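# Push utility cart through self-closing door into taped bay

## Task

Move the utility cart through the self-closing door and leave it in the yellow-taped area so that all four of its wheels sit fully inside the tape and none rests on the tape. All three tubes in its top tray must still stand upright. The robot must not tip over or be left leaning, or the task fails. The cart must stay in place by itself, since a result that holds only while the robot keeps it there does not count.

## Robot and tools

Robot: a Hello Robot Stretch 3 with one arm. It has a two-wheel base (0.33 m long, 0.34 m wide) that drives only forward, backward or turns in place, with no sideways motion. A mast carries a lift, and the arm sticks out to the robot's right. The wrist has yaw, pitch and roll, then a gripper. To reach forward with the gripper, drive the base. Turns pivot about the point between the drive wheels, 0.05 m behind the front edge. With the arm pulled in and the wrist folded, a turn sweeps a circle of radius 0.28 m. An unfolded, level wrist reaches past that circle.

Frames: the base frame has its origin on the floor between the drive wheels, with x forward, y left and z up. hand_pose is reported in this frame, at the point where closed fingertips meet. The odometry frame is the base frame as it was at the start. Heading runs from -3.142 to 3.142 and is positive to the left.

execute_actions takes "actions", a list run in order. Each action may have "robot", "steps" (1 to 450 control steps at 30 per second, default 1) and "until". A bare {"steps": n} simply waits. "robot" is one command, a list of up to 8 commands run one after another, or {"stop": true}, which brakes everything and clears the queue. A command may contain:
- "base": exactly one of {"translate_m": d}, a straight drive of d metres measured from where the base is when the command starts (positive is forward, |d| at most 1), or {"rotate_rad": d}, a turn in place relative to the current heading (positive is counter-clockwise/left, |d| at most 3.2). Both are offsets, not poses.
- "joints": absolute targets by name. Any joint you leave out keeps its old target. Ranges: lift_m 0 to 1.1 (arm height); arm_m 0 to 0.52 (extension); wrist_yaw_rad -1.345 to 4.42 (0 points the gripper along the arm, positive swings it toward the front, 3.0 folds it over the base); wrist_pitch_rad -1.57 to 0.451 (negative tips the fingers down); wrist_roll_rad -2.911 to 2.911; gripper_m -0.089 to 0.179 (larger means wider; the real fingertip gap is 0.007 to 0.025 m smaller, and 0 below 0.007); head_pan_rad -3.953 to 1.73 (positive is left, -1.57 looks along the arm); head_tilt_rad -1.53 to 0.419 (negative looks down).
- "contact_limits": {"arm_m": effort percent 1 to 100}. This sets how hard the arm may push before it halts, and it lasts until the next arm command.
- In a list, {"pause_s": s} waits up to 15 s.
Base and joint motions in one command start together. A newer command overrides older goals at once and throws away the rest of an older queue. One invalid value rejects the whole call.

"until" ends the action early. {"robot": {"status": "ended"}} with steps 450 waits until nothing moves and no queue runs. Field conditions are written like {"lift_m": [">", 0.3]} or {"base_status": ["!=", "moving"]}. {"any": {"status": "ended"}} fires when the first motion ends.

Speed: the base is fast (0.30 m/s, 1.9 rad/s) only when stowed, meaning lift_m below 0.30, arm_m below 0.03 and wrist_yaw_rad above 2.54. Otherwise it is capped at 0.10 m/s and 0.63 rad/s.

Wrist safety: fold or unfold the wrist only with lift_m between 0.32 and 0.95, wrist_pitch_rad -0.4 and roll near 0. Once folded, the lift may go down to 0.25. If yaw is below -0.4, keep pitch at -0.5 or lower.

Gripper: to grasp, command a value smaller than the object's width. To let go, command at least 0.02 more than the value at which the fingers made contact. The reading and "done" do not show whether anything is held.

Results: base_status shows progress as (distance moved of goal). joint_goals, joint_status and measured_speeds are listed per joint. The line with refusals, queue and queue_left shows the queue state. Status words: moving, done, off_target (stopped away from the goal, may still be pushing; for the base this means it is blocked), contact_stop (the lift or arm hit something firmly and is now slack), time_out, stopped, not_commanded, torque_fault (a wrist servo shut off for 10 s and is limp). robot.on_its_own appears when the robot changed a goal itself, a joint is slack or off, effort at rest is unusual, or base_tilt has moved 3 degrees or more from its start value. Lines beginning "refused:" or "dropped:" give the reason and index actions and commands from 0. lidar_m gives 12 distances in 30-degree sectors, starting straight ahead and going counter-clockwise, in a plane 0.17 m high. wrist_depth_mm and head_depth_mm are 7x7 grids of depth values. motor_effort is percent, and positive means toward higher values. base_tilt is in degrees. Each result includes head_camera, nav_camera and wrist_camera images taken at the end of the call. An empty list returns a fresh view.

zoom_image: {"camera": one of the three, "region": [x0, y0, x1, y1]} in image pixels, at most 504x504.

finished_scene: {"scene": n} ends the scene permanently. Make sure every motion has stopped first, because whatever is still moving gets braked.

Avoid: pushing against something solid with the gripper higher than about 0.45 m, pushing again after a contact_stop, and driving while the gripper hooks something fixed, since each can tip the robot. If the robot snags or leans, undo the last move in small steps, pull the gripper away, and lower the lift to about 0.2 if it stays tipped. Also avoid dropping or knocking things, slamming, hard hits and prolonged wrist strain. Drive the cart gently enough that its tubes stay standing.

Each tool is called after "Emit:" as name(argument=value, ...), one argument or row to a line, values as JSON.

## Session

Emit:
execute_actions(
  actions=[
    {"robot":{"joints":{"head_tilt_rad":-0.6}},"steps":30},
  ],
)

Scene clock: 1.00 s.
robot.base_odometry: x=+0.000 y=+0.000 heading=+0.000 (m, m, rad; robot's odometry frame)
robot.turned_by_wheels: +0.000 (rad since the last result)
robot.turned_by_imu: +0.000 (rad since the last result)
robot.base_tilt: forward=+1.6 right=+0.5 (deg)
robot.lidar_m: 1.56 1.48 1.09 0.77 0.74 0.75 1.01 1.03 1.06 1.41 1.46 1.46
robot.head_depth_mm: 1895 2145 2499 2234 1736 1440 1228 / 1773 1972 2248 2195 1756 1435 1228 / 1637 1814 2046 2159 1740 1446 1233 / 1529 1680 1887 2065 1743 1447 1231 / 1437 1569 1747 1959 1744 1440 1228 / 1358 1485 1618 1805 1768 1453 1236 / 1273 1389 1505 1656 1759 1457 1238
robot.base_status: not_commanded
robot.joint_positions: lift_m=+0.545 arm_m=-0.001 wrist_yaw_rad=+3.137 wrist_pitch_rad=-0.378 wrist_roll_rad=-0.005 gripper_m=+0.037 head_pan_rad=-0.008 head_tilt_rad=-0.592
robot.joint_goals: lift_m=+0.545 arm_m=-0.001 wrist_yaw_rad=+3.137 wrist_pitch_rad=-0.378 wrist_roll_rad=-0.005 gripper_m=+0.037 head_pan_rad=-0.008 head_tilt_rad=-0.600
robot.joint_status: lift_m=not_commanded arm_m=not_commanded wrist_yaw_rad=not_commanded wrist_pitch_rad=not_commanded wrist_roll_rad=not_commanded gripper_m=not_commanded head_pan_rad=not_commanded head_tilt_rad=done
robot.measured_speeds: translate_m=+0.000 rotate_rad=+0.000 lift_m=+0.000 arm_m=+0.000 wrist_yaw_rad=+0.000 wrist_pitch_rad=+0.000 wrist_roll_rad=+0.000 head_pan_rad=+0.000 head_tilt_rad=+0.000
robot: refusals=0 queue=done queue_left=0
robot.motor_effort: left_wheel=+0(1) right_wheel=+0(0) lift_m=+33(32) arm_m=-1(1) wrist_yaw_rad=+0(0) wrist_pitch_rad=+6(6) wrist_roll_rad=+0(0) gripper_m=+0(1) head_pan_rad=+0(0) head_tilt_rad=-3(27) (%)
robot.hand_pose: x=-0.0201 y=+0.0849 z=+0.5669 quat_wxyz=(+0.134, +0.693, +0.132, +0.696) (m; robot's base frame)
robot.wrist_depth_mm: 557 604 - 791 926 - - / 575 645 - 854 - - - / 595 680 - 904 - - - / 641 725 - - - - - / 682 770 847 - - - - / 723 792 871 868 903 882 886 / 726 763 746 751 720 747 744
pictures: head_camera (sideways: a quarter turn clockwise sets it upright), nav_camera (sideways: a quarter turn counterclockwise sets it upright), wrist_camera
camera_calibration (this result's frames):
head_camera: T_world_to_cam=[[-0.585236, 0.0514586, -0.809229, 1.08012], [0.0573837, 0.99811, 0.0219696, -0.0327533], [0.80883, -0.0335792, -0.587083, 0.720296], [0, 0, 0, 1]] pos_world=[0.0514103, 0.00129653, 1.29766]
nav_camera: T_world_to_cam=[[0.515999, -0.0411823, 0.855599, -1.07686], [-0.0479086, -0.998668, -0.0191757, 0.0793069], [0.855249, -0.0310959, -0.517284, 0.632021], [0, 0, 0, 1]] pos_world=[0.0189231, 0.0545069, 1.24982]
wrist_camera: T_world_to_cam=[[0.999627, 0.0271595, -0.00272943, 0.0232006], [0.0112436, -0.500809, -0.865485, 0.574148], [-0.0248731, 0.865132, -0.500928, 0.374178], [0, 0, 0, 1]] pos_world=[-0.0203405, -0.0368054, 0.684416]
Images, in order (width x height): head_camera 896x504, nav_camera 672x504, wrist_camera 644x364.

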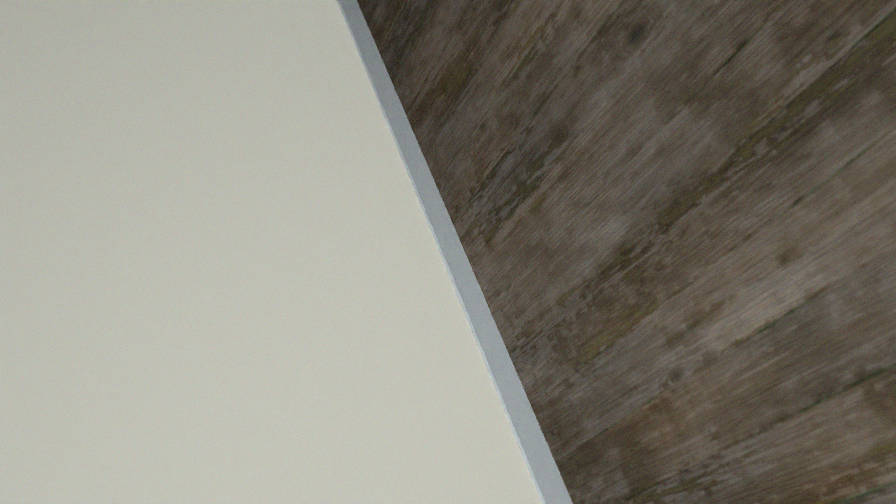

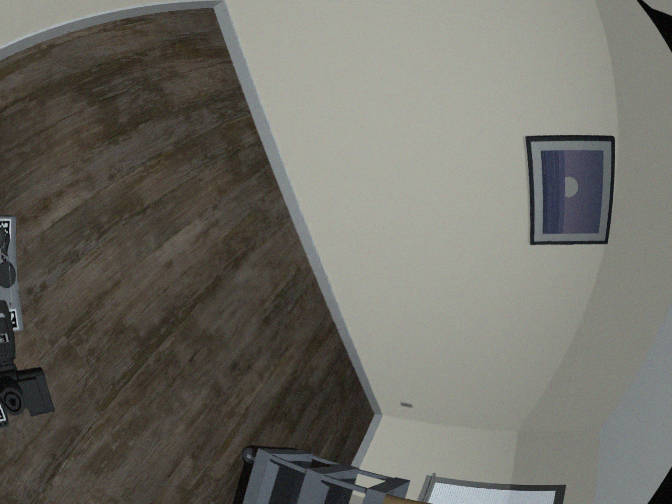

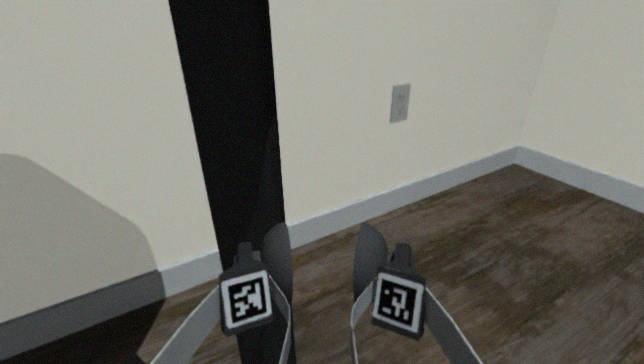

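Emit:
execute_actions(
  actions=[
    {"robot":[{"base":{"rotate_rad":-0.48},"joints":{"lift_m":0.28,"wrist_pitch_rad":-0.4,"head_pan_rad":-0.3,"head_tilt_rad":-0.9}},{"base":{"translate_m":1.0}},{"base":{"translate_m":1.0}},{"base":{"rotate_rad":-2.07}},{"joints":{"lift_m":0.34}},{"joints":{"wrist_yaw_rad":0.6,"gripper_m":0.12}},{"joints":{"wrist_pitch_rad":0,"lift_m":0.24}}],"steps":450,"until":{"robot":{"status":"ended"}}},
    {"steps":450,"until":{"robot":{"status":"ended"}}},
  ],
)

Scene clock: 23.13 s.
robot.base_odometry: x=+1.774 y=-0.923 heading=-2.550 (m, m, rad; robot's odometry frame)
robot.turned_by_wheels: -2.550 (rad since the last result)
robot.turned_by_imu: -2.528 (rad since the last result)
robot.base_tilt: forward=+1.5 right=+0.5 (deg)
robot.lidar_m: 0.51 0.83 1.34 1.30 0.64 0.48 0.47 0.49 0.69 2.13 2.57 0.63
robot.head_depth_mm: 2164 2280 1892 1600 1408 1250 1119 / 2058 2285 1898 1610 1403 1240 1115 / 2018 2188 1851 1568 1405 1242 1118 / 1931 836 1087 1089 1349 1249 1113 / 1890 884 737 1019 1269 1244 1121 / 970 673 687 1018 1034 1223 1115 / 537 653 710 748 1163 1235 1115
robot.base_status: done (rotate_rad -2.0699 of -2.0700)
robot.joint_positions: lift_m=+0.240 arm_m=-0.001 wrist_yaw_rad=+0.602 wrist_pitch_rad=-0.021 wrist_roll_rad=-0.005 gripper_m=+0.120 head_pan_rad=-0.293 head_tilt_rad=-0.890
robot.joint_goals: lift_m=+0.240 arm_m=-0.001 wrist_yaw_rad=+0.600 wrist_pitch_rad=+0.000 wrist_roll_rad=-0.005 gripper_m=+0.120 head_pan_rad=-0.300 head_tilt_rad=-0.900
robot.joint_status: lift_m=done arm_m=not_commanded wrist_yaw_rad=done wrist_pitch_rad=done wrist_roll_rad=not_commanded gripper_m=done head_pan_rad=done head_tilt_rad=done
robot.measured_speeds: translate_m=+0.000 rotate_rad=+0.000 lift_m=+0.000 arm_m=+0.000 wrist_yaw_rad=+0.000 wrist_pitch_rad=+0.000 wrist_roll_rad=+0.000 head_pan_rad=+0.000 head_tilt_rad=+0.000
robot: refusals=0 queue=done queue_left=0
robot.motor_effort: left_wheel=+3(13) right_wheel=-4(10) lift_m=+24(43) arm_m=-2(2) wrist_yaw_rad=-2(3) wrist_pitch_rad=+9(10) wrist_roll_rad=+0(0) gripper_m=+0(81) head_pan_rad=-4(33) head_tilt_rad=-4(22) (%)
robot.hand_pose: x=+0.1234 y=-0.3552 z=+0.3497 quat_wxyz=(+0.680, +0.216, -0.671, +0.203) (m; robot's base frame)
robot.wrist_depth_mm: - - - - - - - / - - - - - - - / - - - - - - - / - - - - - - - / - - - - - - - / 905 958 888 899 886 964 878 / 669 641 667 673 669 630 671
pictures: head_camera (sideways: a quarter turn clockwise sets it upright), nav_camera (sideways: a quarter turn counterclockwise sets it upright), wrist_camera
camera_calibration (this result's frames):
head_camera: T_world_to_cam=[[-0.749656, 0.275373, -0.601819, 0.810828], [0.340253, 0.940312, 0.00641964, -0.0142289], [0.567666, -0.199958, -0.798607, 0.996877], [0, 0, 0, 1]] pos_world=[0.0467907, -0.0105664, 1.28418]
nav_camera: T_world_to_cam=[[0.702059, -0.250825, 0.666484, -0.831493], [-0.330933, -0.943632, -0.00652957, 0.0645646], [0.630553, -0.215977, -0.745491, 0.930246], [0, 0, 0, 1]] pos_world=[0.018554, 0.0532782, 1.24809]
wrist_camera: T_world_to_cam=[[-0.80609, -0.591729, 0.00866765, -0.10993], [-0.10571, 0.129563, -0.98592, 0.444582], [0.582275, -0.795657, -0.166991, -0.13185], [0, 0, 0, 1]] pos_world=[0.0351564, -0.227558, 0.417258]
Images, in order (width x height): head_camera 896x504, nav_camera 672x504, wrist_camera 644x364.

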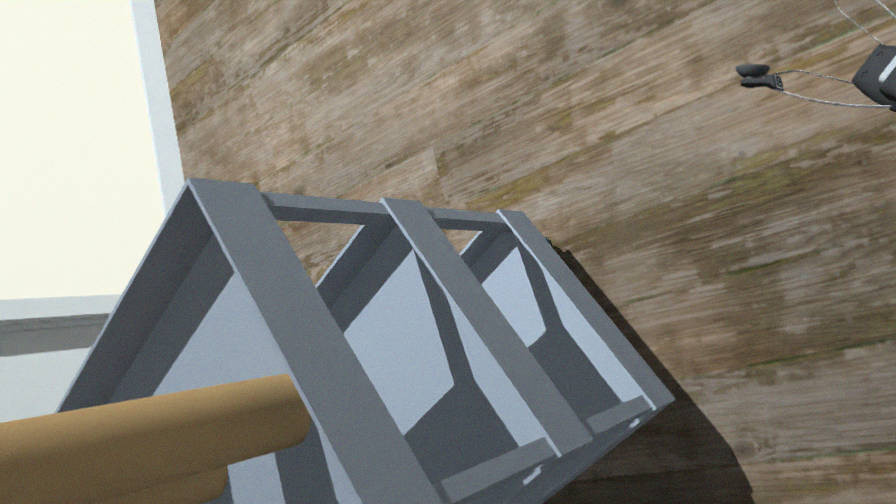

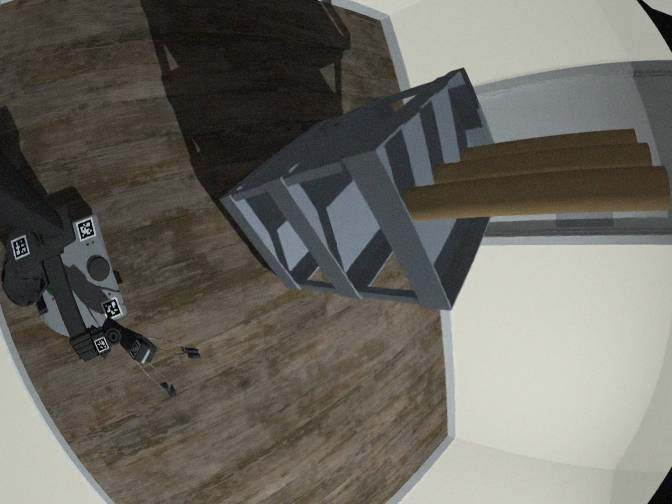

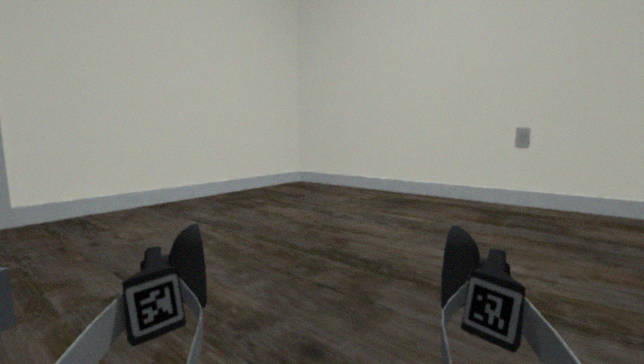

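Emit:
execute_actions(
  actions=[
    {"robot":[{"base":{"rotate_rad":0.05},"joints":{"wrist_yaw_rad":0.95}},{"base":{"translate_m":0.45}}],"steps":450,"until":{"robot":{"status":"ended"}}},
  ],
)

Scene clock: 31.13 s.
robot.base_odometry: x=+1.414 y=-1.193 heading=-2.500 (m, m, rad; robot's odometry frame)
robot.turned_by_wheels: +0.050 (rad since the last result)
robot.turned_by_imu: +0.052 (rad since the last result)
robot.base_tilt: forward=+1.6 right=+0.5 (deg)
robot.lidar_m: - - 1.28 1.26 1.19 0.93 0.91 0.98 1.43 2.50 0.17 0.15
robot.head_depth_mm: 1631 1908 1898 591 540 1199 1121 / - 1912 1900 617 540 494 1136 / - - - 298 401 469 719 / - - - - 335 463 436 / - - - 497 520 476 427 / 301 345 413 582 539 477 429 / 302 521 690 618 538 477 428
robot.base_status: done (translate_m +0.4500 of +0.4500)
robot.joint_positions: lift_m=+0.240 arm_m=-0.001 wrist_yaw_rad=+0.948 wrist_pitch_rad=-0.021 wrist_roll_rad=-0.005 gripper_m=+0.120 head_pan_rad=-0.293 head_tilt_rad=-0.890
robot.joint_goals: lift_m=+0.240 arm_m=-0.001 wrist_yaw_rad=+0.950 wrist_pitch_rad=+0.000 wrist_roll_rad=-0.005 gripper_m=+0.120 head_pan_rad=-0.300 head_tilt_rad=-0.900
robot.joint_status: lift_m=done arm_m=not_commanded wrist_yaw_rad=done wrist_pitch_rad=done wrist_roll_rad=not_commanded gripper_m=done head_pan_rad=done head_tilt_rad=done
robot.measured_speeds: translate_m=+0.000 rotate_rad=+0.000 lift_m=+0.000 arm_m=+0.000 wrist_yaw_rad=+0.000 wrist_pitch_rad=+0.000 wrist_roll_rad=+0.000 head_pan_rad=+0.000 head_tilt_rad=+0.000
robot: refusals=0 queue=done queue_left=0
robot.motor_effort: left_wheel=-2(4) right_wheel=+2(8) lift_m=+23(23) arm_m=-2(1) wrist_yaw_rad=+3(4) wrist_pitch_rad=+9(9) wrist_roll_rad=+0(0) gripper_m=+0(0) head_pan_rad=-5(4) head_tilt_rad=-4(4) (%)
robot.hand_pose: x=+0.1863 y=-0.2936 z=+0.3497 quat_wxyz=(+0.634, +0.329, -0.624, +0.317) (m; robot's base frame)
robot.wrist_depth_mm: 115 116 116 143 - - - / 218 220 222 192 - - - / - - - - - - - / - - - - - - - / - - - - - - - / 532 514 900 774 851 965 907 / 424 402 356 607 665 643 670
pictures: head_camera (sideways: a quarter turn clockwise sets it upright), nav_camera (sideways: a quarter turn counterclockwise sets it upright), wrist_camera
camera_calibration (this result's frames):
head_camera: T_world_to_cam=[[-0.749655, 0.275373, -0.601819, 0.810829], [0.340253, 0.940312, 0.00641966, -0.014229], [0.567666, -0.199958, -0.798606, 0.996877], [0, 0, 0, 1]] pos_world=[0.0467908, -0.0105664, 1.28418]
nav_camera: T_world_to_cam=[[0.702058, -0.250825, 0.666484, -0.831493], [-0.330933, -0.943632, -0.00652958, 0.0645646], [0.630553, -0.215978, -0.745491, 0.930246], [0, 0, 0, 1]] pos_world=[0.018554, 0.0532781, 1.24809]
wrist_camera: T_world_to_cam=[[-0.557572, -0.830083, 0.0086682, -0.139033], [-0.143378, 0.0860121, -0.985923, 0.43749], [0.817653, -0.550966, -0.166973, -0.0914914], [0, 0, 0, 1]] pos_world=[0.0600138, -0.203447, 0.41726]
Images, in order (width x height): head_camera 896x504, nav_camera 672x504, wrist_camera 644x364.

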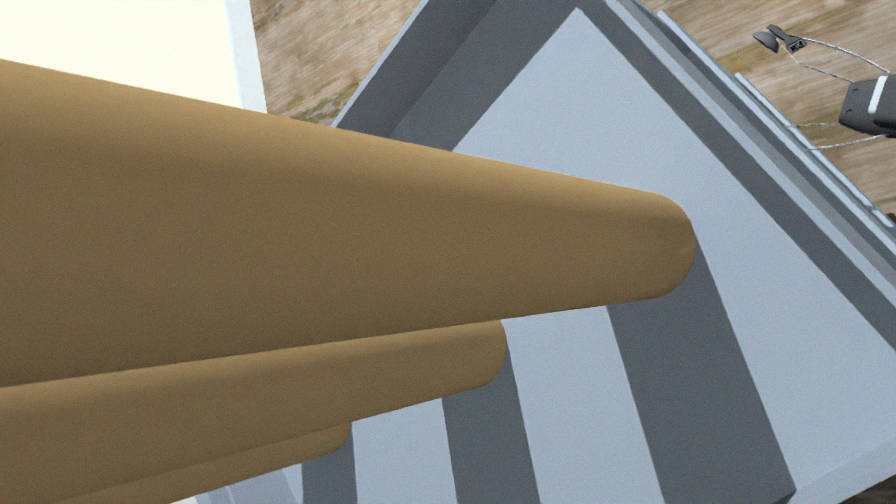

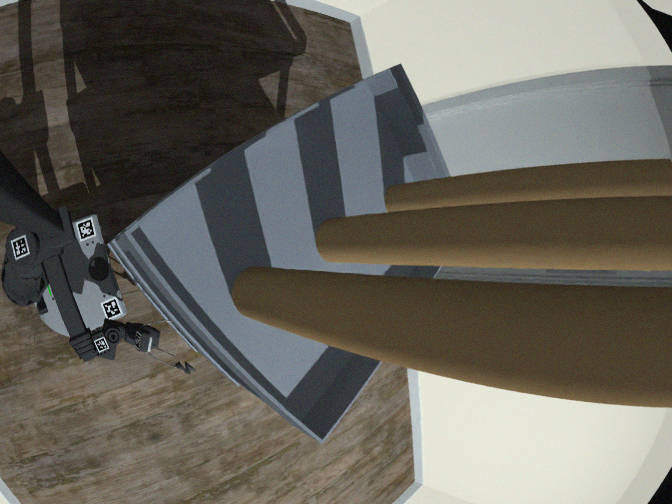

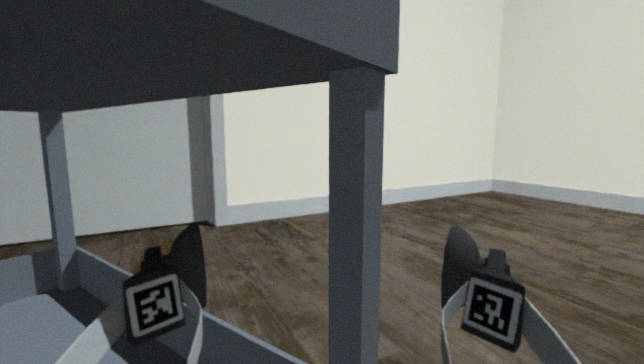

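Emit:
execute_actions(
  actions=[
    {"robot":[{"base":{"translate_m":0.035},"joints":{"lift_m":0.225,"arm_m":0.05}},{"joints":{"gripper_m":-0.03}},{"joints":{"arm_m":0.02,"wrist_yaw_rad":0.7}},{"joints":{"arm_m":0,"wrist_yaw_rad":0.48,"head_pan_rad":0.1}},{"base":{"rotate_rad":-0.03}},{"base":{"translate_m":0.5}}],"steps":450,"until":{"robot":{"status":"ended"}}},
  ],
)

Scene clock: 45.30 s.
robot.base_odometry: x=+0.976 y=-1.501 heading=-2.530 (m, m, rad; robot's odometry frame)
robot.turned_by_wheels: -0.030 (rad since the last result)
robot.turned_by_imu: -0.028 (rad since the last result)
robot.base_tilt: forward=+1.5 right=+0.5 (deg)
robot.lidar_m: - 1.47 1.25 1.23 1.30 1.48 1.45 1.53 2.21 0.26 0.15 -
robot.head_depth_mm: 1000 1080 644 484 530 377 423 / 1014 1105 727 621 539 478 429 / 1022 1114 730 619 541 478 429 / 1032 1127 727 620 539 476 429 / 1046 1219 1438 1579 1375 1200 1081 / 1054 1205 1401 1576 1399 1242 1117 / 999 1160 1409 1601 1402 1245 1119
robot.base_status: done (translate_m +0.4999 of +0.5000)
robot.joint_positions: lift_m=+0.225 arm_m=+0.000 wrist_yaw_rad=+0.351 wrist_pitch_rad=-0.020 wrist_roll_rad=-0.006 gripper_m=-0.029 head_pan_rad=+0.093 head_tilt_rad=-0.891
robot.joint_goals: lift_m=+0.225 arm_m=+0.000 wrist_yaw_rad=+0.356 wrist_pitch_rad=+0.000 wrist_roll_rad=-0.006 gripper_m=-0.030 head_pan_rad=+0.100 head_tilt_rad=-0.900
robot.joint_status: lift_m=done arm_m=done wrist_yaw_rad=done wrist_pitch_rad=done wrist_roll_rad=not_commanded gripper_m=done head_pan_rad=done head_tilt_rad=done
robot.measured_speeds: translate_m=+0.000 rotate_rad=+0.000 lift_m=+0.000 arm_m=+0.000 wrist_yaw_rad=+0.000 wrist_pitch_rad=+0.000 wrist_roll_rad=+0.000 head_pan_rad=+0.000 head_tilt_rad=+0.000
robot: refusals=0 queue=done queue_left=0
robot.on_its_own: wrist_yaw_rad is held at +0.356, not at your +0.480, by its stall guard, which is not easing now
robot.motor_effort: left_wheel=+3(22) right_wheel=+13(30) lift_m=+24(24) arm_m=-2(9) wrist_yaw_rad=+7(100) wrist_pitch_rad=+9(9) wrist_roll_rad=+0(0) gripper_m=-12(96) head_pan_rad=+4(36) head_tilt_rad=-4(4) (%)
robot.hand_pose: x=+0.0664 y=-0.3853 z=+0.3349 quat_wxyz=(+0.700, +0.130, -0.693, +0.116) (m; robot's base frame)
robot.wrist_depth_mm: 160 161 158 170 - - - / 860 - - - - - - / 868 - - - - - - / 862 - - - - - - / 897 - - - - - - / 837 883 855 - 871 863 862 / 646 654 629 594 645 643 642
pictures: head_camera (sideways: a quarter turn clockwise sets it upright), nav_camera (sideways: a quarter turn counterclockwise sets it upright), wrist_camera
camera_calibration (this result's frames):
head_camera: T_world_to_cam=[[-0.798567, -0.0273908, -0.601283, 0.810428], [-0.0390793, 0.999216, 0.00638333, -0.0118677], [0.600636, 0.0285952, -0.799011, 0.997202], [0, 0, 0, 1]] pos_world=[0.0477615, 0.00554142, 1.28415]
nav_camera: T_world_to_cam=[[0.745272, 0.0322014, 0.665983, -0.831104], [0.0489632, -0.998779, -0.0064999, 0.0622086], [0.664961, 0.0374528, -0.745939, 0.930619], [0, 0, 0, 1]] pos_world=[-0.00247242, 0.054041, 1.24809]
wrist_camera: T_world_to_cam=[[-0.92799, -0.372492, 0.00919891, -0.0811777], [-0.0703273, 0.150855, -0.986051, 0.433775], [0.365908, -0.915692, -0.166189, -0.157212], [0, 0, 0, 1]] pos_world=[0.0126992, -0.239633, 0.402344]
Images, in order (width x height): head_camera 896x504, nav_camera 672x504, wrist_camera 644x364.

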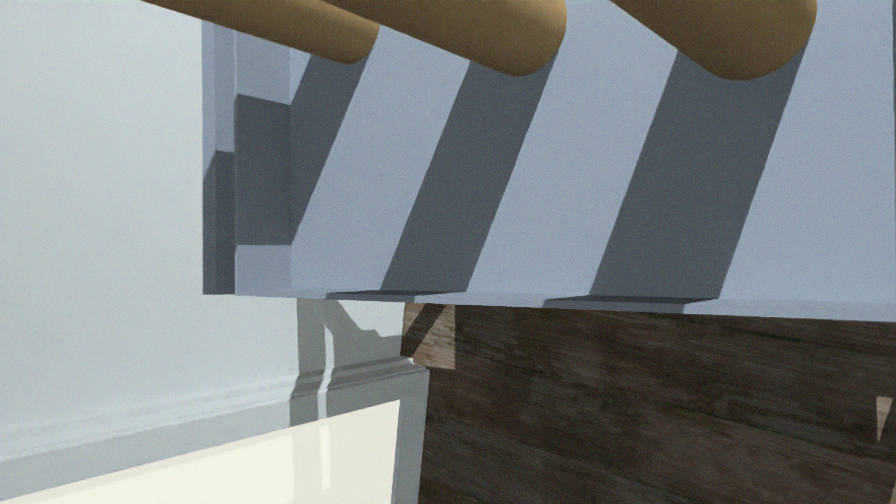

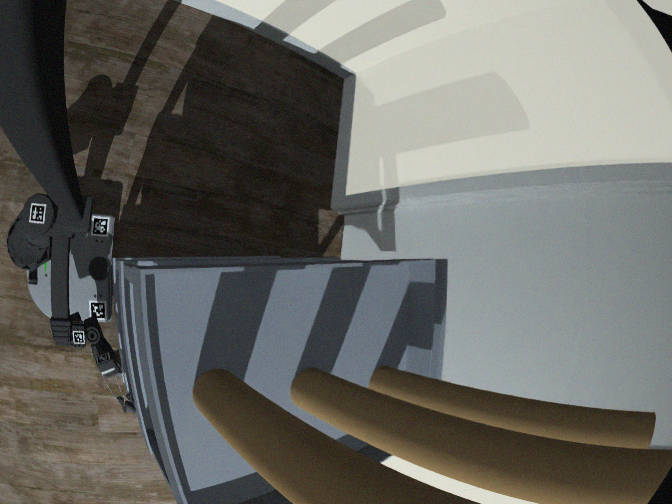

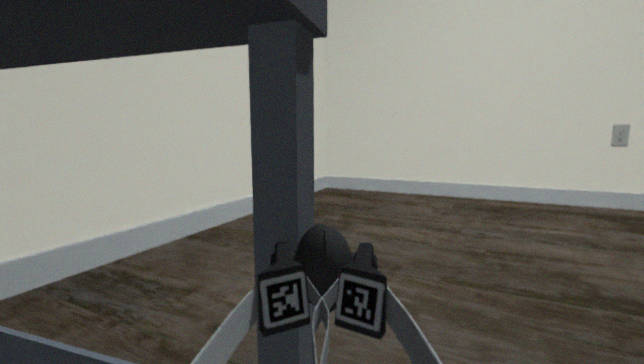

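Emit:
execute_actions(
  actions=[
    {"robot":[{"base":{"translate_m":-0.1}},{"joints":{"wrist_yaw_rad":0.6,"gripper_m":0.12}},{"base":{"translate_m":0.075}},{"joints":{"arm_m":0.055}},{"joints":{"gripper_m":-0.03}},{"joints":{"arm_m":0.0}},{"base":{"translate_m":0.3}}],"steps":450,"until":{"robot":{"status":"ended"}}},
  ],
)

Scene clock: 61.17 s.
robot.base_odometry: x=+0.751 y=-1.659 heading=-2.529 (m, m, rad; robot's odometry frame)
robot.turned_by_wheels: +0.001 (rad since the last result)
robot.turned_by_imu: +0.002 (rad since the last result)
robot.base_tilt: forward=+1.5 right=+0.5 (deg)
robot.lidar_m: - - 1.23 1.21 1.28 1.76 1.72 1.83 2.60 0.32 0.15 -
robot.head_depth_mm: 462 319 357 417 - 313 423 / 762 752 664 485 531 350 423 / 771 838 726 620 540 477 429 / 780 848 726 618 538 478 428 / 790 864 710 619 539 477 428 / 799 934 1110 1277 1351 493 422 / 793 887 1030 1305 1406 1237 1115
robot.base_status: done (translate_m +0.2999 of +0.3000)
robot.joint_positions: lift_m=+0.225 arm_m=+0.000 wrist_yaw_rad=+0.532 wrist_pitch_rad=-0.021 wrist_roll_rad=-0.006 gripper_m=-0.017 head_pan_rad=+0.093 head_tilt_rad=-0.891
robot.joint_goals: lift_m=+0.225 arm_m=+0.000 wrist_yaw_rad=+0.512 wrist_pitch_rad=+0.000 wrist_roll_rad=-0.006 gripper_m=-0.018 head_pan_rad=+0.100 head_tilt_rad=-0.900
robot.joint_status: lift_m=done arm_m=done wrist_yaw_rad=done wrist_pitch_rad=done wrist_roll_rad=not_commanded gripper_m=done head_pan_rad=done head_tilt_rad=done
robot.measured_speeds: translate_m=+0.000 rotate_rad=+0.000 lift_m=+0.000 arm_m=+0.000 wrist_yaw_rad=+0.000 wrist_pitch_rad=+0.000 wrist_roll_rad=+0.000 head_pan_rad=+0.000 head_tilt_rad=+0.000
robot: refusals=0 queue=done queue_left=0
robot.on_its_own: wrist_yaw_rad is held at +0.512, not at your +0.600, by its stall guard, which is not easing now; gripper_m is held at -0.018, not at your -0.030, by its stall guard, which is not easing now; wrist_yaw_rad is at rest, and its effort (-20) is outside its rest range (-12 to +12)
robot.motor_effort: left_wheel=+18(23) right_wheel=-1(40) lift_m=+24(24) arm_m=+0(10) wrist_yaw_rad=-20(69) wrist_pitch_rad=+9(9) wrist_roll_rad=+0(0) gripper_m=-22(100) head_pan_rad=+5(4) head_tilt_rad=-4(3) (%)
robot.hand_pose: x=+0.1082 y=-0.3653 z=+0.3347 quat_wxyz=(+0.686, +0.192, -0.678, +0.179) (m; robot's base frame)
robot.wrist_depth_mm: 159 161 161 121 - - - / 640 693 859 124 - - - / 650 689 916 127 - - - / 678 710 896 130 - - - / 675 743 910 133 - - - / 669 745 832 136 906 867 864 / 315 651 608 139 617 650 654
pictures: head_camera (sideways: a quarter turn clockwise sets it upright), nav_camera (sideways: a quarter turn counterclockwise sets it upright), wrist_camera
camera_calibration (this result's frames):
head_camera: T_world_to_cam=[[-0.798656, -0.0274002, -0.601163, 0.810273], [-0.0390798, 0.999216, 0.00637527, -0.0118572], [0.600517, 0.028585, -0.799101, 0.997319], [0, 0, 0, 1]] pos_world=[0.0477588, 0.00554123, 1.28414]
nav_camera: T_world_to_cam=[[0.745371, 0.0322117, 0.665871, -0.830959], [0.0489636, -0.998779, -0.00649332, 0.0622], [0.66485, 0.0374434, -0.746038, 0.930749], [0, 0, 0, 1]] pos_world=[-0.00248049, 0.0540402, 1.24809]
wrist_camera: T_world_to_cam=[[-0.845744, -0.53351, 0.00917543, -0.102659], [-0.0966429, 0.136246, -0.98595, 0.431027], [0.524764, -0.834748, -0.166789, -0.141686], [0, 0, 0, 1]] pos_world=[0.0291841, -0.231768, 0.402281]
Images, in order (width x height): head_camera 896x504, nav_camera 672x504, wrist_camera 644x364.

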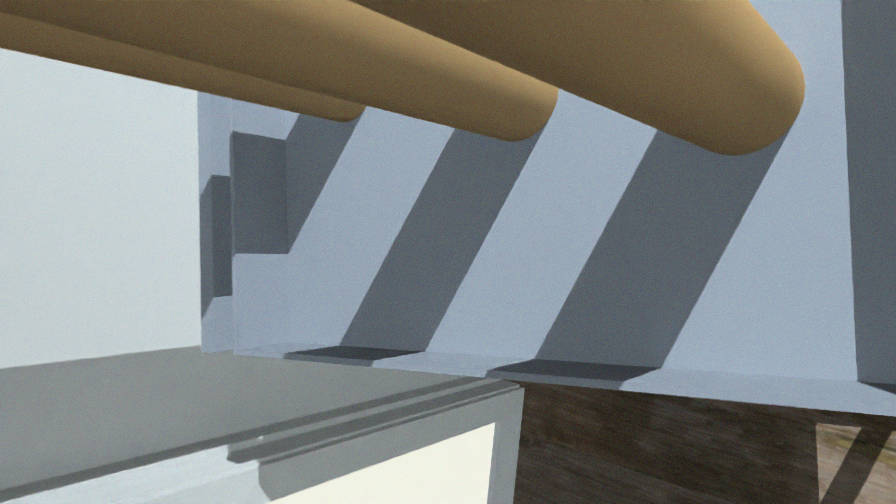

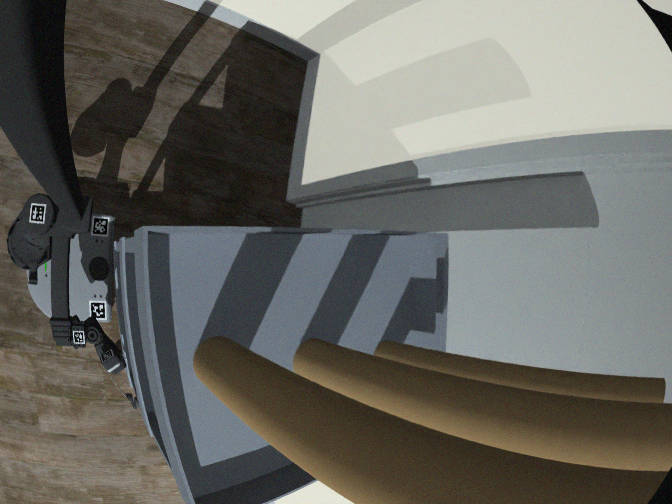

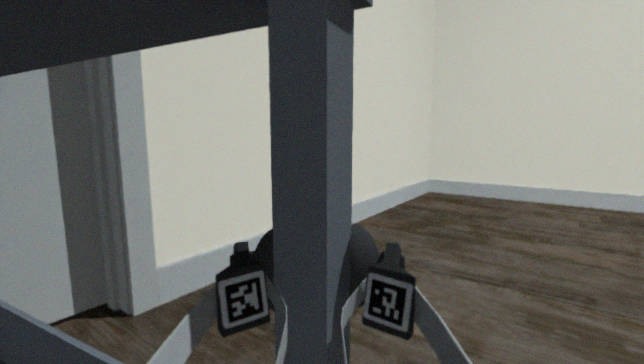

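Corner is near the hinge; steer right a bit.

Emit:
execute_actions(
  actions=[
    {"robot":[{"base":{"rotate_rad":-0.1},"joints":{"head_pan_rad":-0.5}},{"base":{"translate_m":0.07}},{"base":{"translate_m":0.45}}],"steps":450,"until":{"robot":{"status":"ended"}}},
  ],
)

Scene clock: 70.27 s.
robot.base_odometry: x=+0.298 y=-1.913 heading=-2.630 (m, m, rad; robot's odometry frame)
robot.turned_by_wheels: -0.100 (rad since the last result)
robot.turned_by_imu: -0.104 (rad since the last result)
robot.base_tilt: forward=+1.5 right=+0.5 (deg)
robot.lidar_m: - - 0.49 0.95 1.26 1.68 2.23 2.30 2.65 0.19 0.15 -
robot.head_depth_mm: - - - 586 539 478 1088 / - - - - 520 478 441 / - - - - 295 397 435 / - - - - 320 454 428 / 286 319 388 508 539 476 427 / 449 560 691 618 538 476 428 / 2272 991 706 616 537 476 422
robot.base_status: done (translate_m +0.4499 of +0.4500)
robot.joint_positions: lift_m=+0.225 arm_m=+0.000 wrist_yaw_rad=+0.362 wrist_pitch_rad=-0.020 wrist_roll_rad=-0.006 gripper_m=-0.017 head_pan_rad=-0.494 head_tilt_rad=-0.892
robot.joint_goals: lift_m=+0.225 arm_m=+0.000 wrist_yaw_rad=+0.364 wrist_pitch_rad=+0.000 wrist_roll_rad=-0.006 gripper_m=-0.018 head_pan_rad=-0.500 head_tilt_rad=-0.900
robot.joint_status: lift_m=done arm_m=done wrist_yaw_rad=done wrist_pitch_rad=done wrist_roll_rad=not_commanded gripper_m=done head_pan_rad=done head_tilt_rad=done
robot.measured_speeds: translate_m=+0.000 rotate_rad=+0.000 lift_m=+0.000 arm_m=+0.000 wrist_yaw_rad=+0.000 wrist_pitch_rad=+0.000 wrist_roll_rad=+0.000 head_pan_rad=+0.000 head_tilt_rad=+0.000
robot: refusals=0 queue=done queue_left=0
robot.on_its_own: wrist_yaw_rad is held at +0.364, not at your +0.600, by its stall guard, which is not easing now; gripper_m is held at -0.018, not at your -0.030, by its stall guard, which is not easing now; right_wheel is at rest, and its effort (+23) is outside its rest range (-18 to +18)
robot.motor_effort: left_wheel=+2(61) right_wheel=+23(55) lift_m=+25(26) arm_m=+1(4) wrist_yaw_rad=+3(72) wrist_pitch_rad=+9(10) wrist_roll_rad=+0(0) gripper_m=-21(28) head_pan_rad=-4(47) head_tilt_rad=-3(4) (%)
robot.hand_pose: x=+0.0691 y=-0.3839 z=+0.3347 quat_wxyz=(+0.699, +0.134, -0.692, +0.120) (m; robot's base frame)
robot.wrist_depth_mm: 160 161 161 122 - - - / - 345 443 126 - - - / - 354 447 128 - - - / - 364 455 131 - - - / - 369 436 133 - - - / 876 380 390 134 933 879 869 / 655 393 483 142 609 643 645
pictures: head_camera (sideways: a quarter turn clockwise sets it upright), nav_camera (sideways: a quarter turn counterclockwise sets it upright), wrist_camera
camera_calibration (this result's frames):
head_camera: T_world_to_cam=[[-0.680681, 0.420181, -0.600101, 0.808169], [0.521236, 0.85339, 0.0063034, -0.0151816], [0.514768, -0.308503, -0.7999, 0.998881], [0, 0, 0, 1]] pos_world=[0.0438264, -0.0184633, 1.28408]
nav_camera: T_world_to_cam=[[0.63907, -0.386686, 0.664879, -0.829017], [-0.512767, -0.858504, -0.00643461, 0.0655501], [0.573289, -0.336815, -0.746924, 0.932458], [0, 0, 0, 1]] pos_world=[0.0288433, 0.0497717, 1.24809]
wrist_camera: T_world_to_cam=[[-0.923604, -0.383236, 0.00922538, -0.0825405], [-0.072231, 0.150343, -0.985992, 0.433526], [0.376481, -0.911333, -0.166539, -0.155976], [0, 0, 0, 1]] pos_world=[0.0138012, -0.238956, 0.402239]
Images, in order (width x height): head_camera 896x504, nav_camera 672x504, wrist_camera 644x364.

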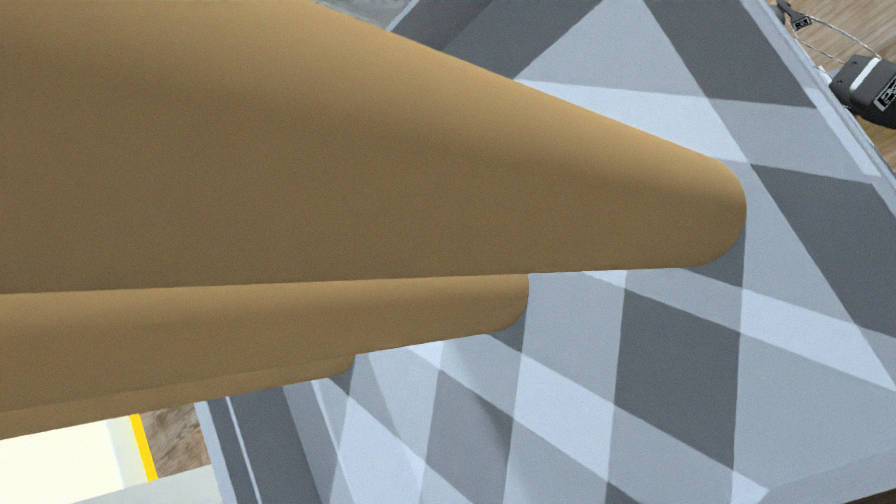

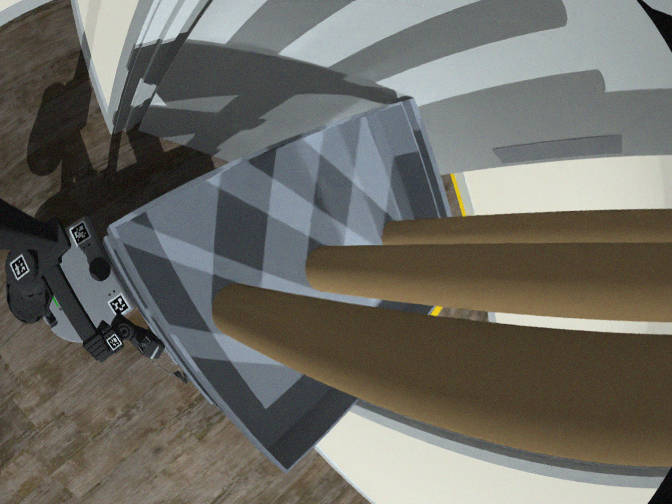

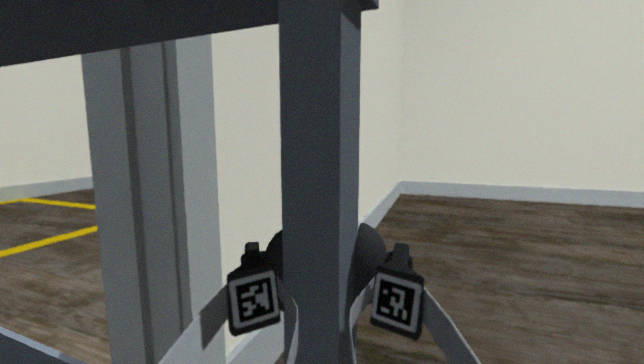

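Emit:
execute_actions(
  actions=[
    {"robot":[{"base":{"translate_m":0.6},"joints":{"head_pan_rad":0.05}},{"base":{"rotate_rad":-0.14}},{"base":{"rotate_rad":-0.14}},{"base":{"rotate_rad":-0.14}},{"base":{"translate_m":0.25}}],"steps":450,"until":{"robot":{"status":"ended"}}},
    {"steps":200,"until":{"robot":{"status":"ended"}}},
  ],
)

Scene clock: 87.20 s.
robot.base_odometry: x=-0.474 y=-2.230 heading=-3.050 (m, m, rad; robot's odometry frame)
robot.turned_by_wheels: -0.420 (rad since the last result)
robot.turned_by_imu: -0.408 (rad since the last result)
robot.base_tilt: forward=+1.5 right=+0.5 (deg)
robot.lidar_m: - 0.22 0.18 0.17 0.19 0.28 2.09 3.05 0.58 0.18 0.15 -
robot.head_depth_mm: 2016 2197 721 594 528 344 418 / 1872 2069 728 618 539 478 429 / 1790 1953 727 618 540 477 429 / 1706 1909 744 604 539 477 430 / 1619 1862 1870 1618 1375 477 416 / 1561 1778 1890 1612 1397 693 734 / 1486 1686 1836 1597 452 476 506
robot.base_status: done (translate_m +0.2499 of +0.2500)
robot.joint_positions: lift_m=+0.225 arm_m=+0.000 wrist_yaw_rad=+0.264 wrist_pitch_rad=-0.020 wrist_roll_rad=-0.006 gripper_m=-0.017 head_pan_rad=+0.044 head_tilt_rad=-0.893
robot.joint_goals: lift_m=+0.225 arm_m=+0.000 wrist_yaw_rad=+0.270 wrist_pitch_rad=+0.000 wrist_roll_rad=-0.006 gripper_m=-0.018 head_pan_rad=+0.050 head_tilt_rad=-0.900
robot.joint_status: lift_m=done arm_m=done wrist_yaw_rad=done wrist_pitch_rad=done wrist_roll_rad=not_commanded gripper_m=done head_pan_rad=done head_tilt_rad=done
robot.measured_speeds: translate_m=+0.000 rotate_rad=+0.000 lift_m=+0.000 arm_m=+0.000 wrist_yaw_rad=+0.000 wrist_pitch_rad=+0.000 wrist_roll_rad=+0.000 head_pan_rad=+0.000 head_tilt_rad=+0.000
robot: refusals=0 queue=done queue_left=0
robot.on_its_own: wrist_yaw_rad is held at +0.270, not at your +0.600, by its stall guard, which is not easing now; gripper_m is held at -0.018, not at your -0.030, by its stall guard, which is not easing now
robot.motor_effort: left_wheel=+6(30) right_wheel=+13(41) lift_m=+25(25) arm_m=+1(2) wrist_yaw_rad=+7(100) wrist_pitch_rad=+9(10) wrist_roll_rad=+0(0) gripper_m=-20(29) head_pan_rad=+4(44) head_tilt_rad=-3(3) (%)
robot.hand_pose: x=+0.0452 y=-0.3916 z=+0.3347 quat_wxyz=(+0.704, +0.100, -0.698, +0.086) (m; robot's base frame)
robot.wrist_depth_mm: 160 161 161 121 732 457 329 / - - - 124 757 463 332 / - - - 127 760 458 337 / - - - 130 751 464 336 / - - - 132 705 468 335 / 859 868 868 135 629 472 336 / 647 647 611 140 610 472 337
pictures: head_camera (sideways: a quarter turn clockwise sets it upright), nav_camera (sideways: a quarter turn counterclockwise sets it upright), wrist_camera
camera_calibration (this result's frames):
head_camera: T_world_to_cam=[[-0.800287, 0.0119018, -0.599499, 0.808114], [0.0101795, 0.999929, 0.00626271, -0.0120112], [0.59953, -0.00109061, -0.800351, 0.998951], [0, 0, 0, 1]] pos_world=[0.047944, 0.00348172, 1.28405]
nav_camera: T_world_to_cam=[[0.747438, -0.0044667, 0.664316, -0.828945], [-0.000286408, -0.999979, -0.00640137, 0.0623807], [0.664331, 0.00459436, -0.747424, 0.932554], [0, 0, 0, 1]] pos_world=[0.00007864, 0.0543923, 1.24809]
wrist_camera: T_world_to_cam=[[-0.956781, -0.290663, 0.00924874, -0.0698503], [-0.05712, 0.156649, -0.986001, 0.434756], [0.285145, -0.943915, -0.166482, -0.162649], [0, 0, 0, 1]] pos_world=[0.00438031, -0.241934, 0.402238]
Images, in order (width x height): head_camera 896x504, nav_camera 672x504, wrist_camera 644x364.

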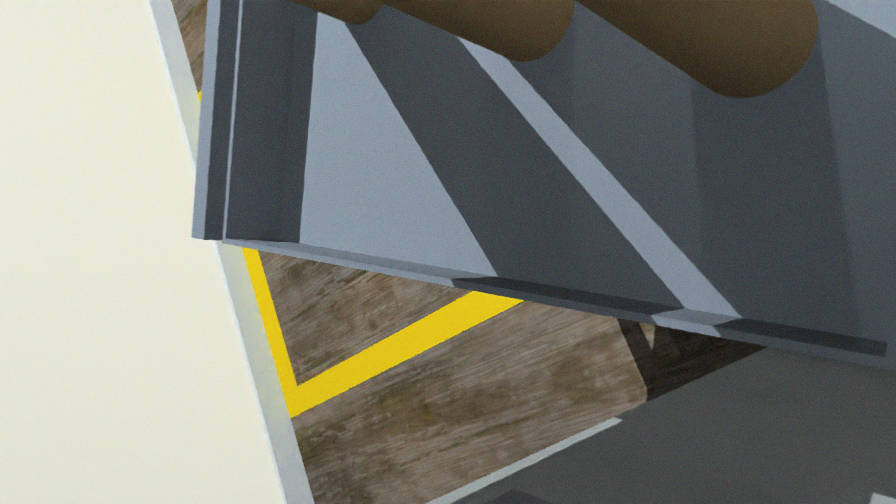

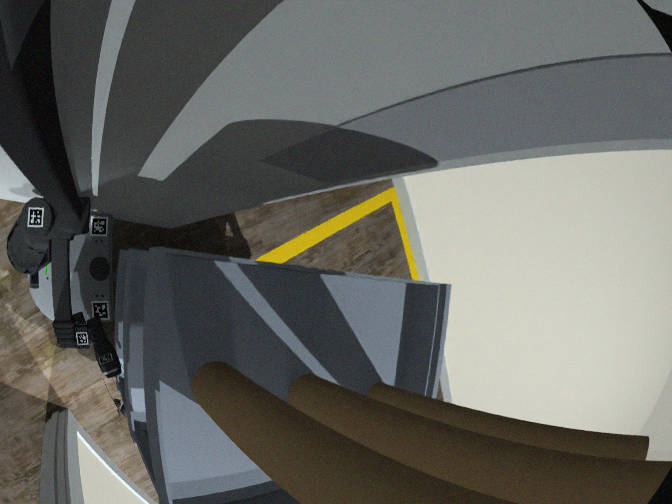

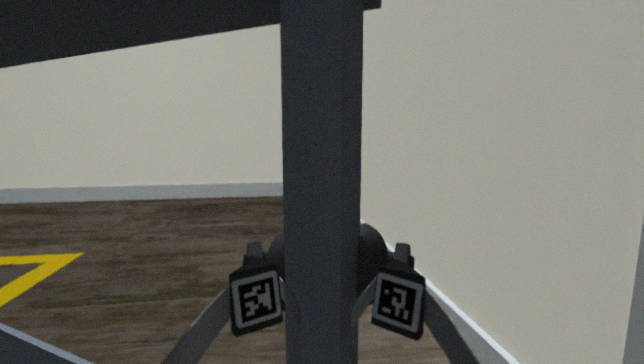

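Emit:
execute_actions(
  actions=[
    {"robot":[{"base":{"translate_m":0.97},"joints":{"head_pan_rad":-0.3,"head_tilt_rad":-1.3}},{"joints":{"gripper_m":0.12}},{"base":{"translate_m":-0.02}}],"steps":450,"until":{"robot":{"status":"ended"}}},
  ],
)

Scene clock: 102.43 s.
robot.base_odometry: x=-1.420 y=-2.317 heading=-3.049 (m, m, rad; robot's odometry frame)
robot.turned_by_wheels: +0.000 (rad since the last result)
robot.turned_by_imu: +0.006 (rad since the last result)
robot.base_tilt: forward=+1.5 right=+0.6 (deg)
robot.lidar_m: 0.84 0.83 0.88 1.29 1.77 1.69 1.32 1.28 1.38 0.21 0.15 -
robot.head_depth_mm: 443 299 350 495 982 1192 1134 / 585 547 430 489 801 1184 1136 / 585 550 520 492 1038 - 1123 / 581 549 518 495 1106 - - / 580 540 508 490 1224 - - / 1107 1344 1364 1282 1233 1185 - / 1002 1200 1352 1293 1234 1169 1128
robot.base_status: done (translate_m -0.0200 of -0.0200)
robot.joint_positions: lift_m=+0.225 arm_m=+0.000 wrist_yaw_rad=-0.024 wrist_pitch_rad=-0.020 wrist_roll_rad=-0.006 gripper_m=+0.120 head_pan_rad=-0.294 head_tilt_rad=-1.286
robot.joint_goals: lift_m=+0.225 arm_m=+0.000 wrist_yaw_rad=-0.025 wrist_pitch_rad=+0.000 wrist_roll_rad=-0.006 gripper_m=+0.120 head_pan_rad=-0.300 head_tilt_rad=-1.300
robot.joint_status: lift_m=done arm_m=done wrist_yaw_rad=done wrist_pitch_rad=done wrist_roll_rad=not_commanded gripper_m=done head_pan_rad=done head_tilt_rad=done
robot.measured_speeds: translate_m=+0.000 rotate_rad=+0.000 lift_m=+0.000 arm_m=+0.000 wrist_yaw_rad=+0.000 wrist_pitch_rad=+0.000 wrist_roll_rad=+0.000 head_pan_rad=+0.000 head_tilt_rad=+0.000
robot: refusals=0 queue=done queue_left=0
robot.on_its_own: wrist_yaw_rad is held at -0.025, not at your +0.600, by its stall guard, which is not easing now
robot.motor_effort: left_wheel=+2(15) right_wheel=-2(32) lift_m=+25(26) arm_m=+0(2) wrist_yaw_rad=-2(39) wrist_pitch_rad=+9(10) wrist_roll_rad=+0(0) gripper_m=+0(80) head_pan_rad=-4(37) head_tilt_rad=-6(26) (%)
robot.hand_pose: x=-0.0275 y=-0.4004 z=+0.3348 quat_wxyz=(+0.709, -0.001, -0.705, -0.016) (m; robot's base frame)
robot.wrist_depth_mm: 160 161 125 - - - 938 / - - 128 - - - 966 / - - 131 - - - 965 / - - - - - - 989 / - - - - - - 976 / 865 936 139 780 866 930 854 / 675 617 593 594 641 602 642
pictures: head_camera (sideways: a quarter turn clockwise sets it upright), nav_camera (sideways: a quarter turn counterclockwise sets it upright), wrist_camera
camera_calibration (this result's frames):
head_camera: T_world_to_cam=[[-0.912592, 0.325088, -0.24798, 0.350941], [0.339118, 0.940626, -0.01488, 0.0135055], [0.228419, -0.0976737, -0.968651, 1.21986], [0, 0, 0, 1]] pos_world=[0.0370458, -0.00764166, 1.26885]
nav_camera: T_world_to_cam=[[0.892763, -0.30891, 0.327947, -0.39166], [-0.330571, -0.943717, 0.0109693, 0.0417819], [0.306101, -0.118203, -0.944632, 1.19104], [0, 0, 0, 1]] pos_world=[-0.00110866, 0.0592273, 1.25308]
wrist_camera: T_world_to_cam=[[-0.999927, -0.00766097, 0.00933182, -0.0298378], [-0.0104751, 0.166125, -0.986049, 0.437148], [0.00600385, -0.986075, -0.166193, -0.174856], [0, 0, 0, 1]] pos_world=[-0.0242067, -0.245271, 0.402268]
Images, in order (width x height): head_camera 896x504, nav_camera 672x504, wrist_camera 644x364.

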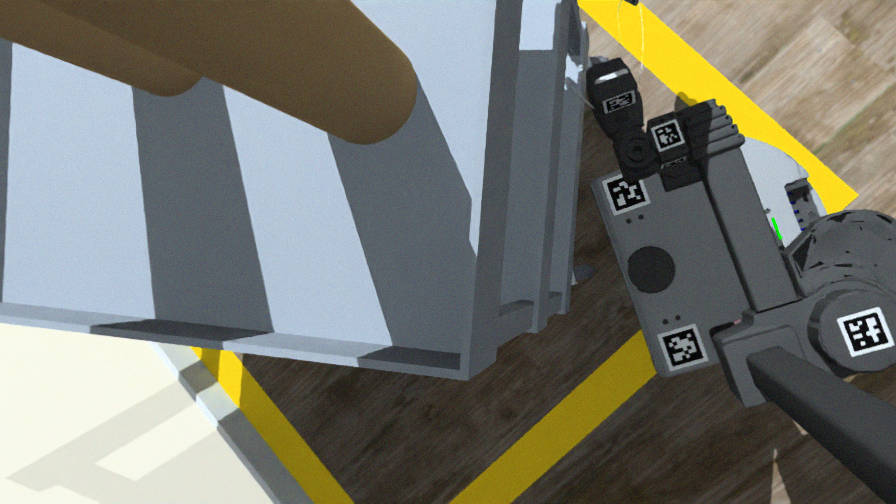

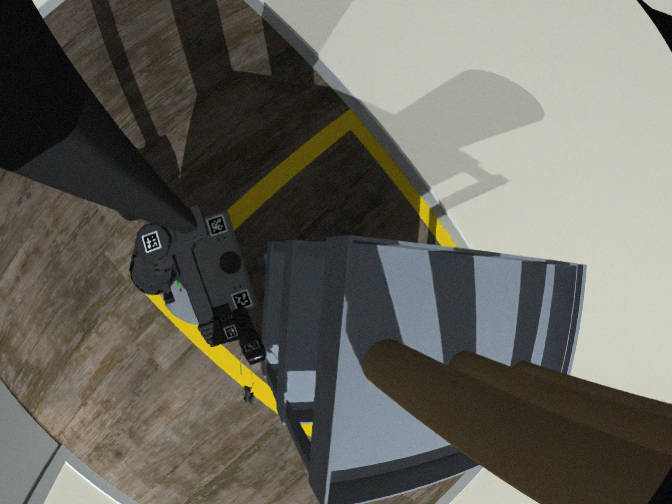

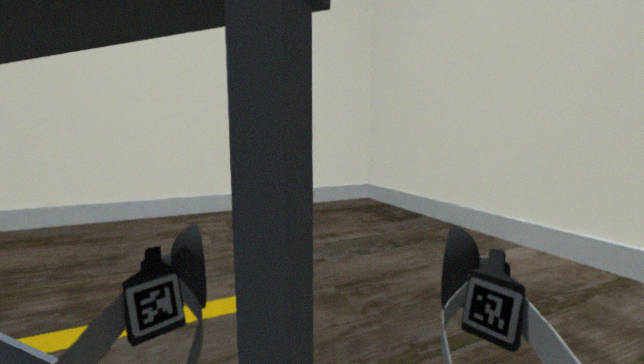

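Emit:
finished_scene(
  scene=2,
)

The scene is finished: the task was done.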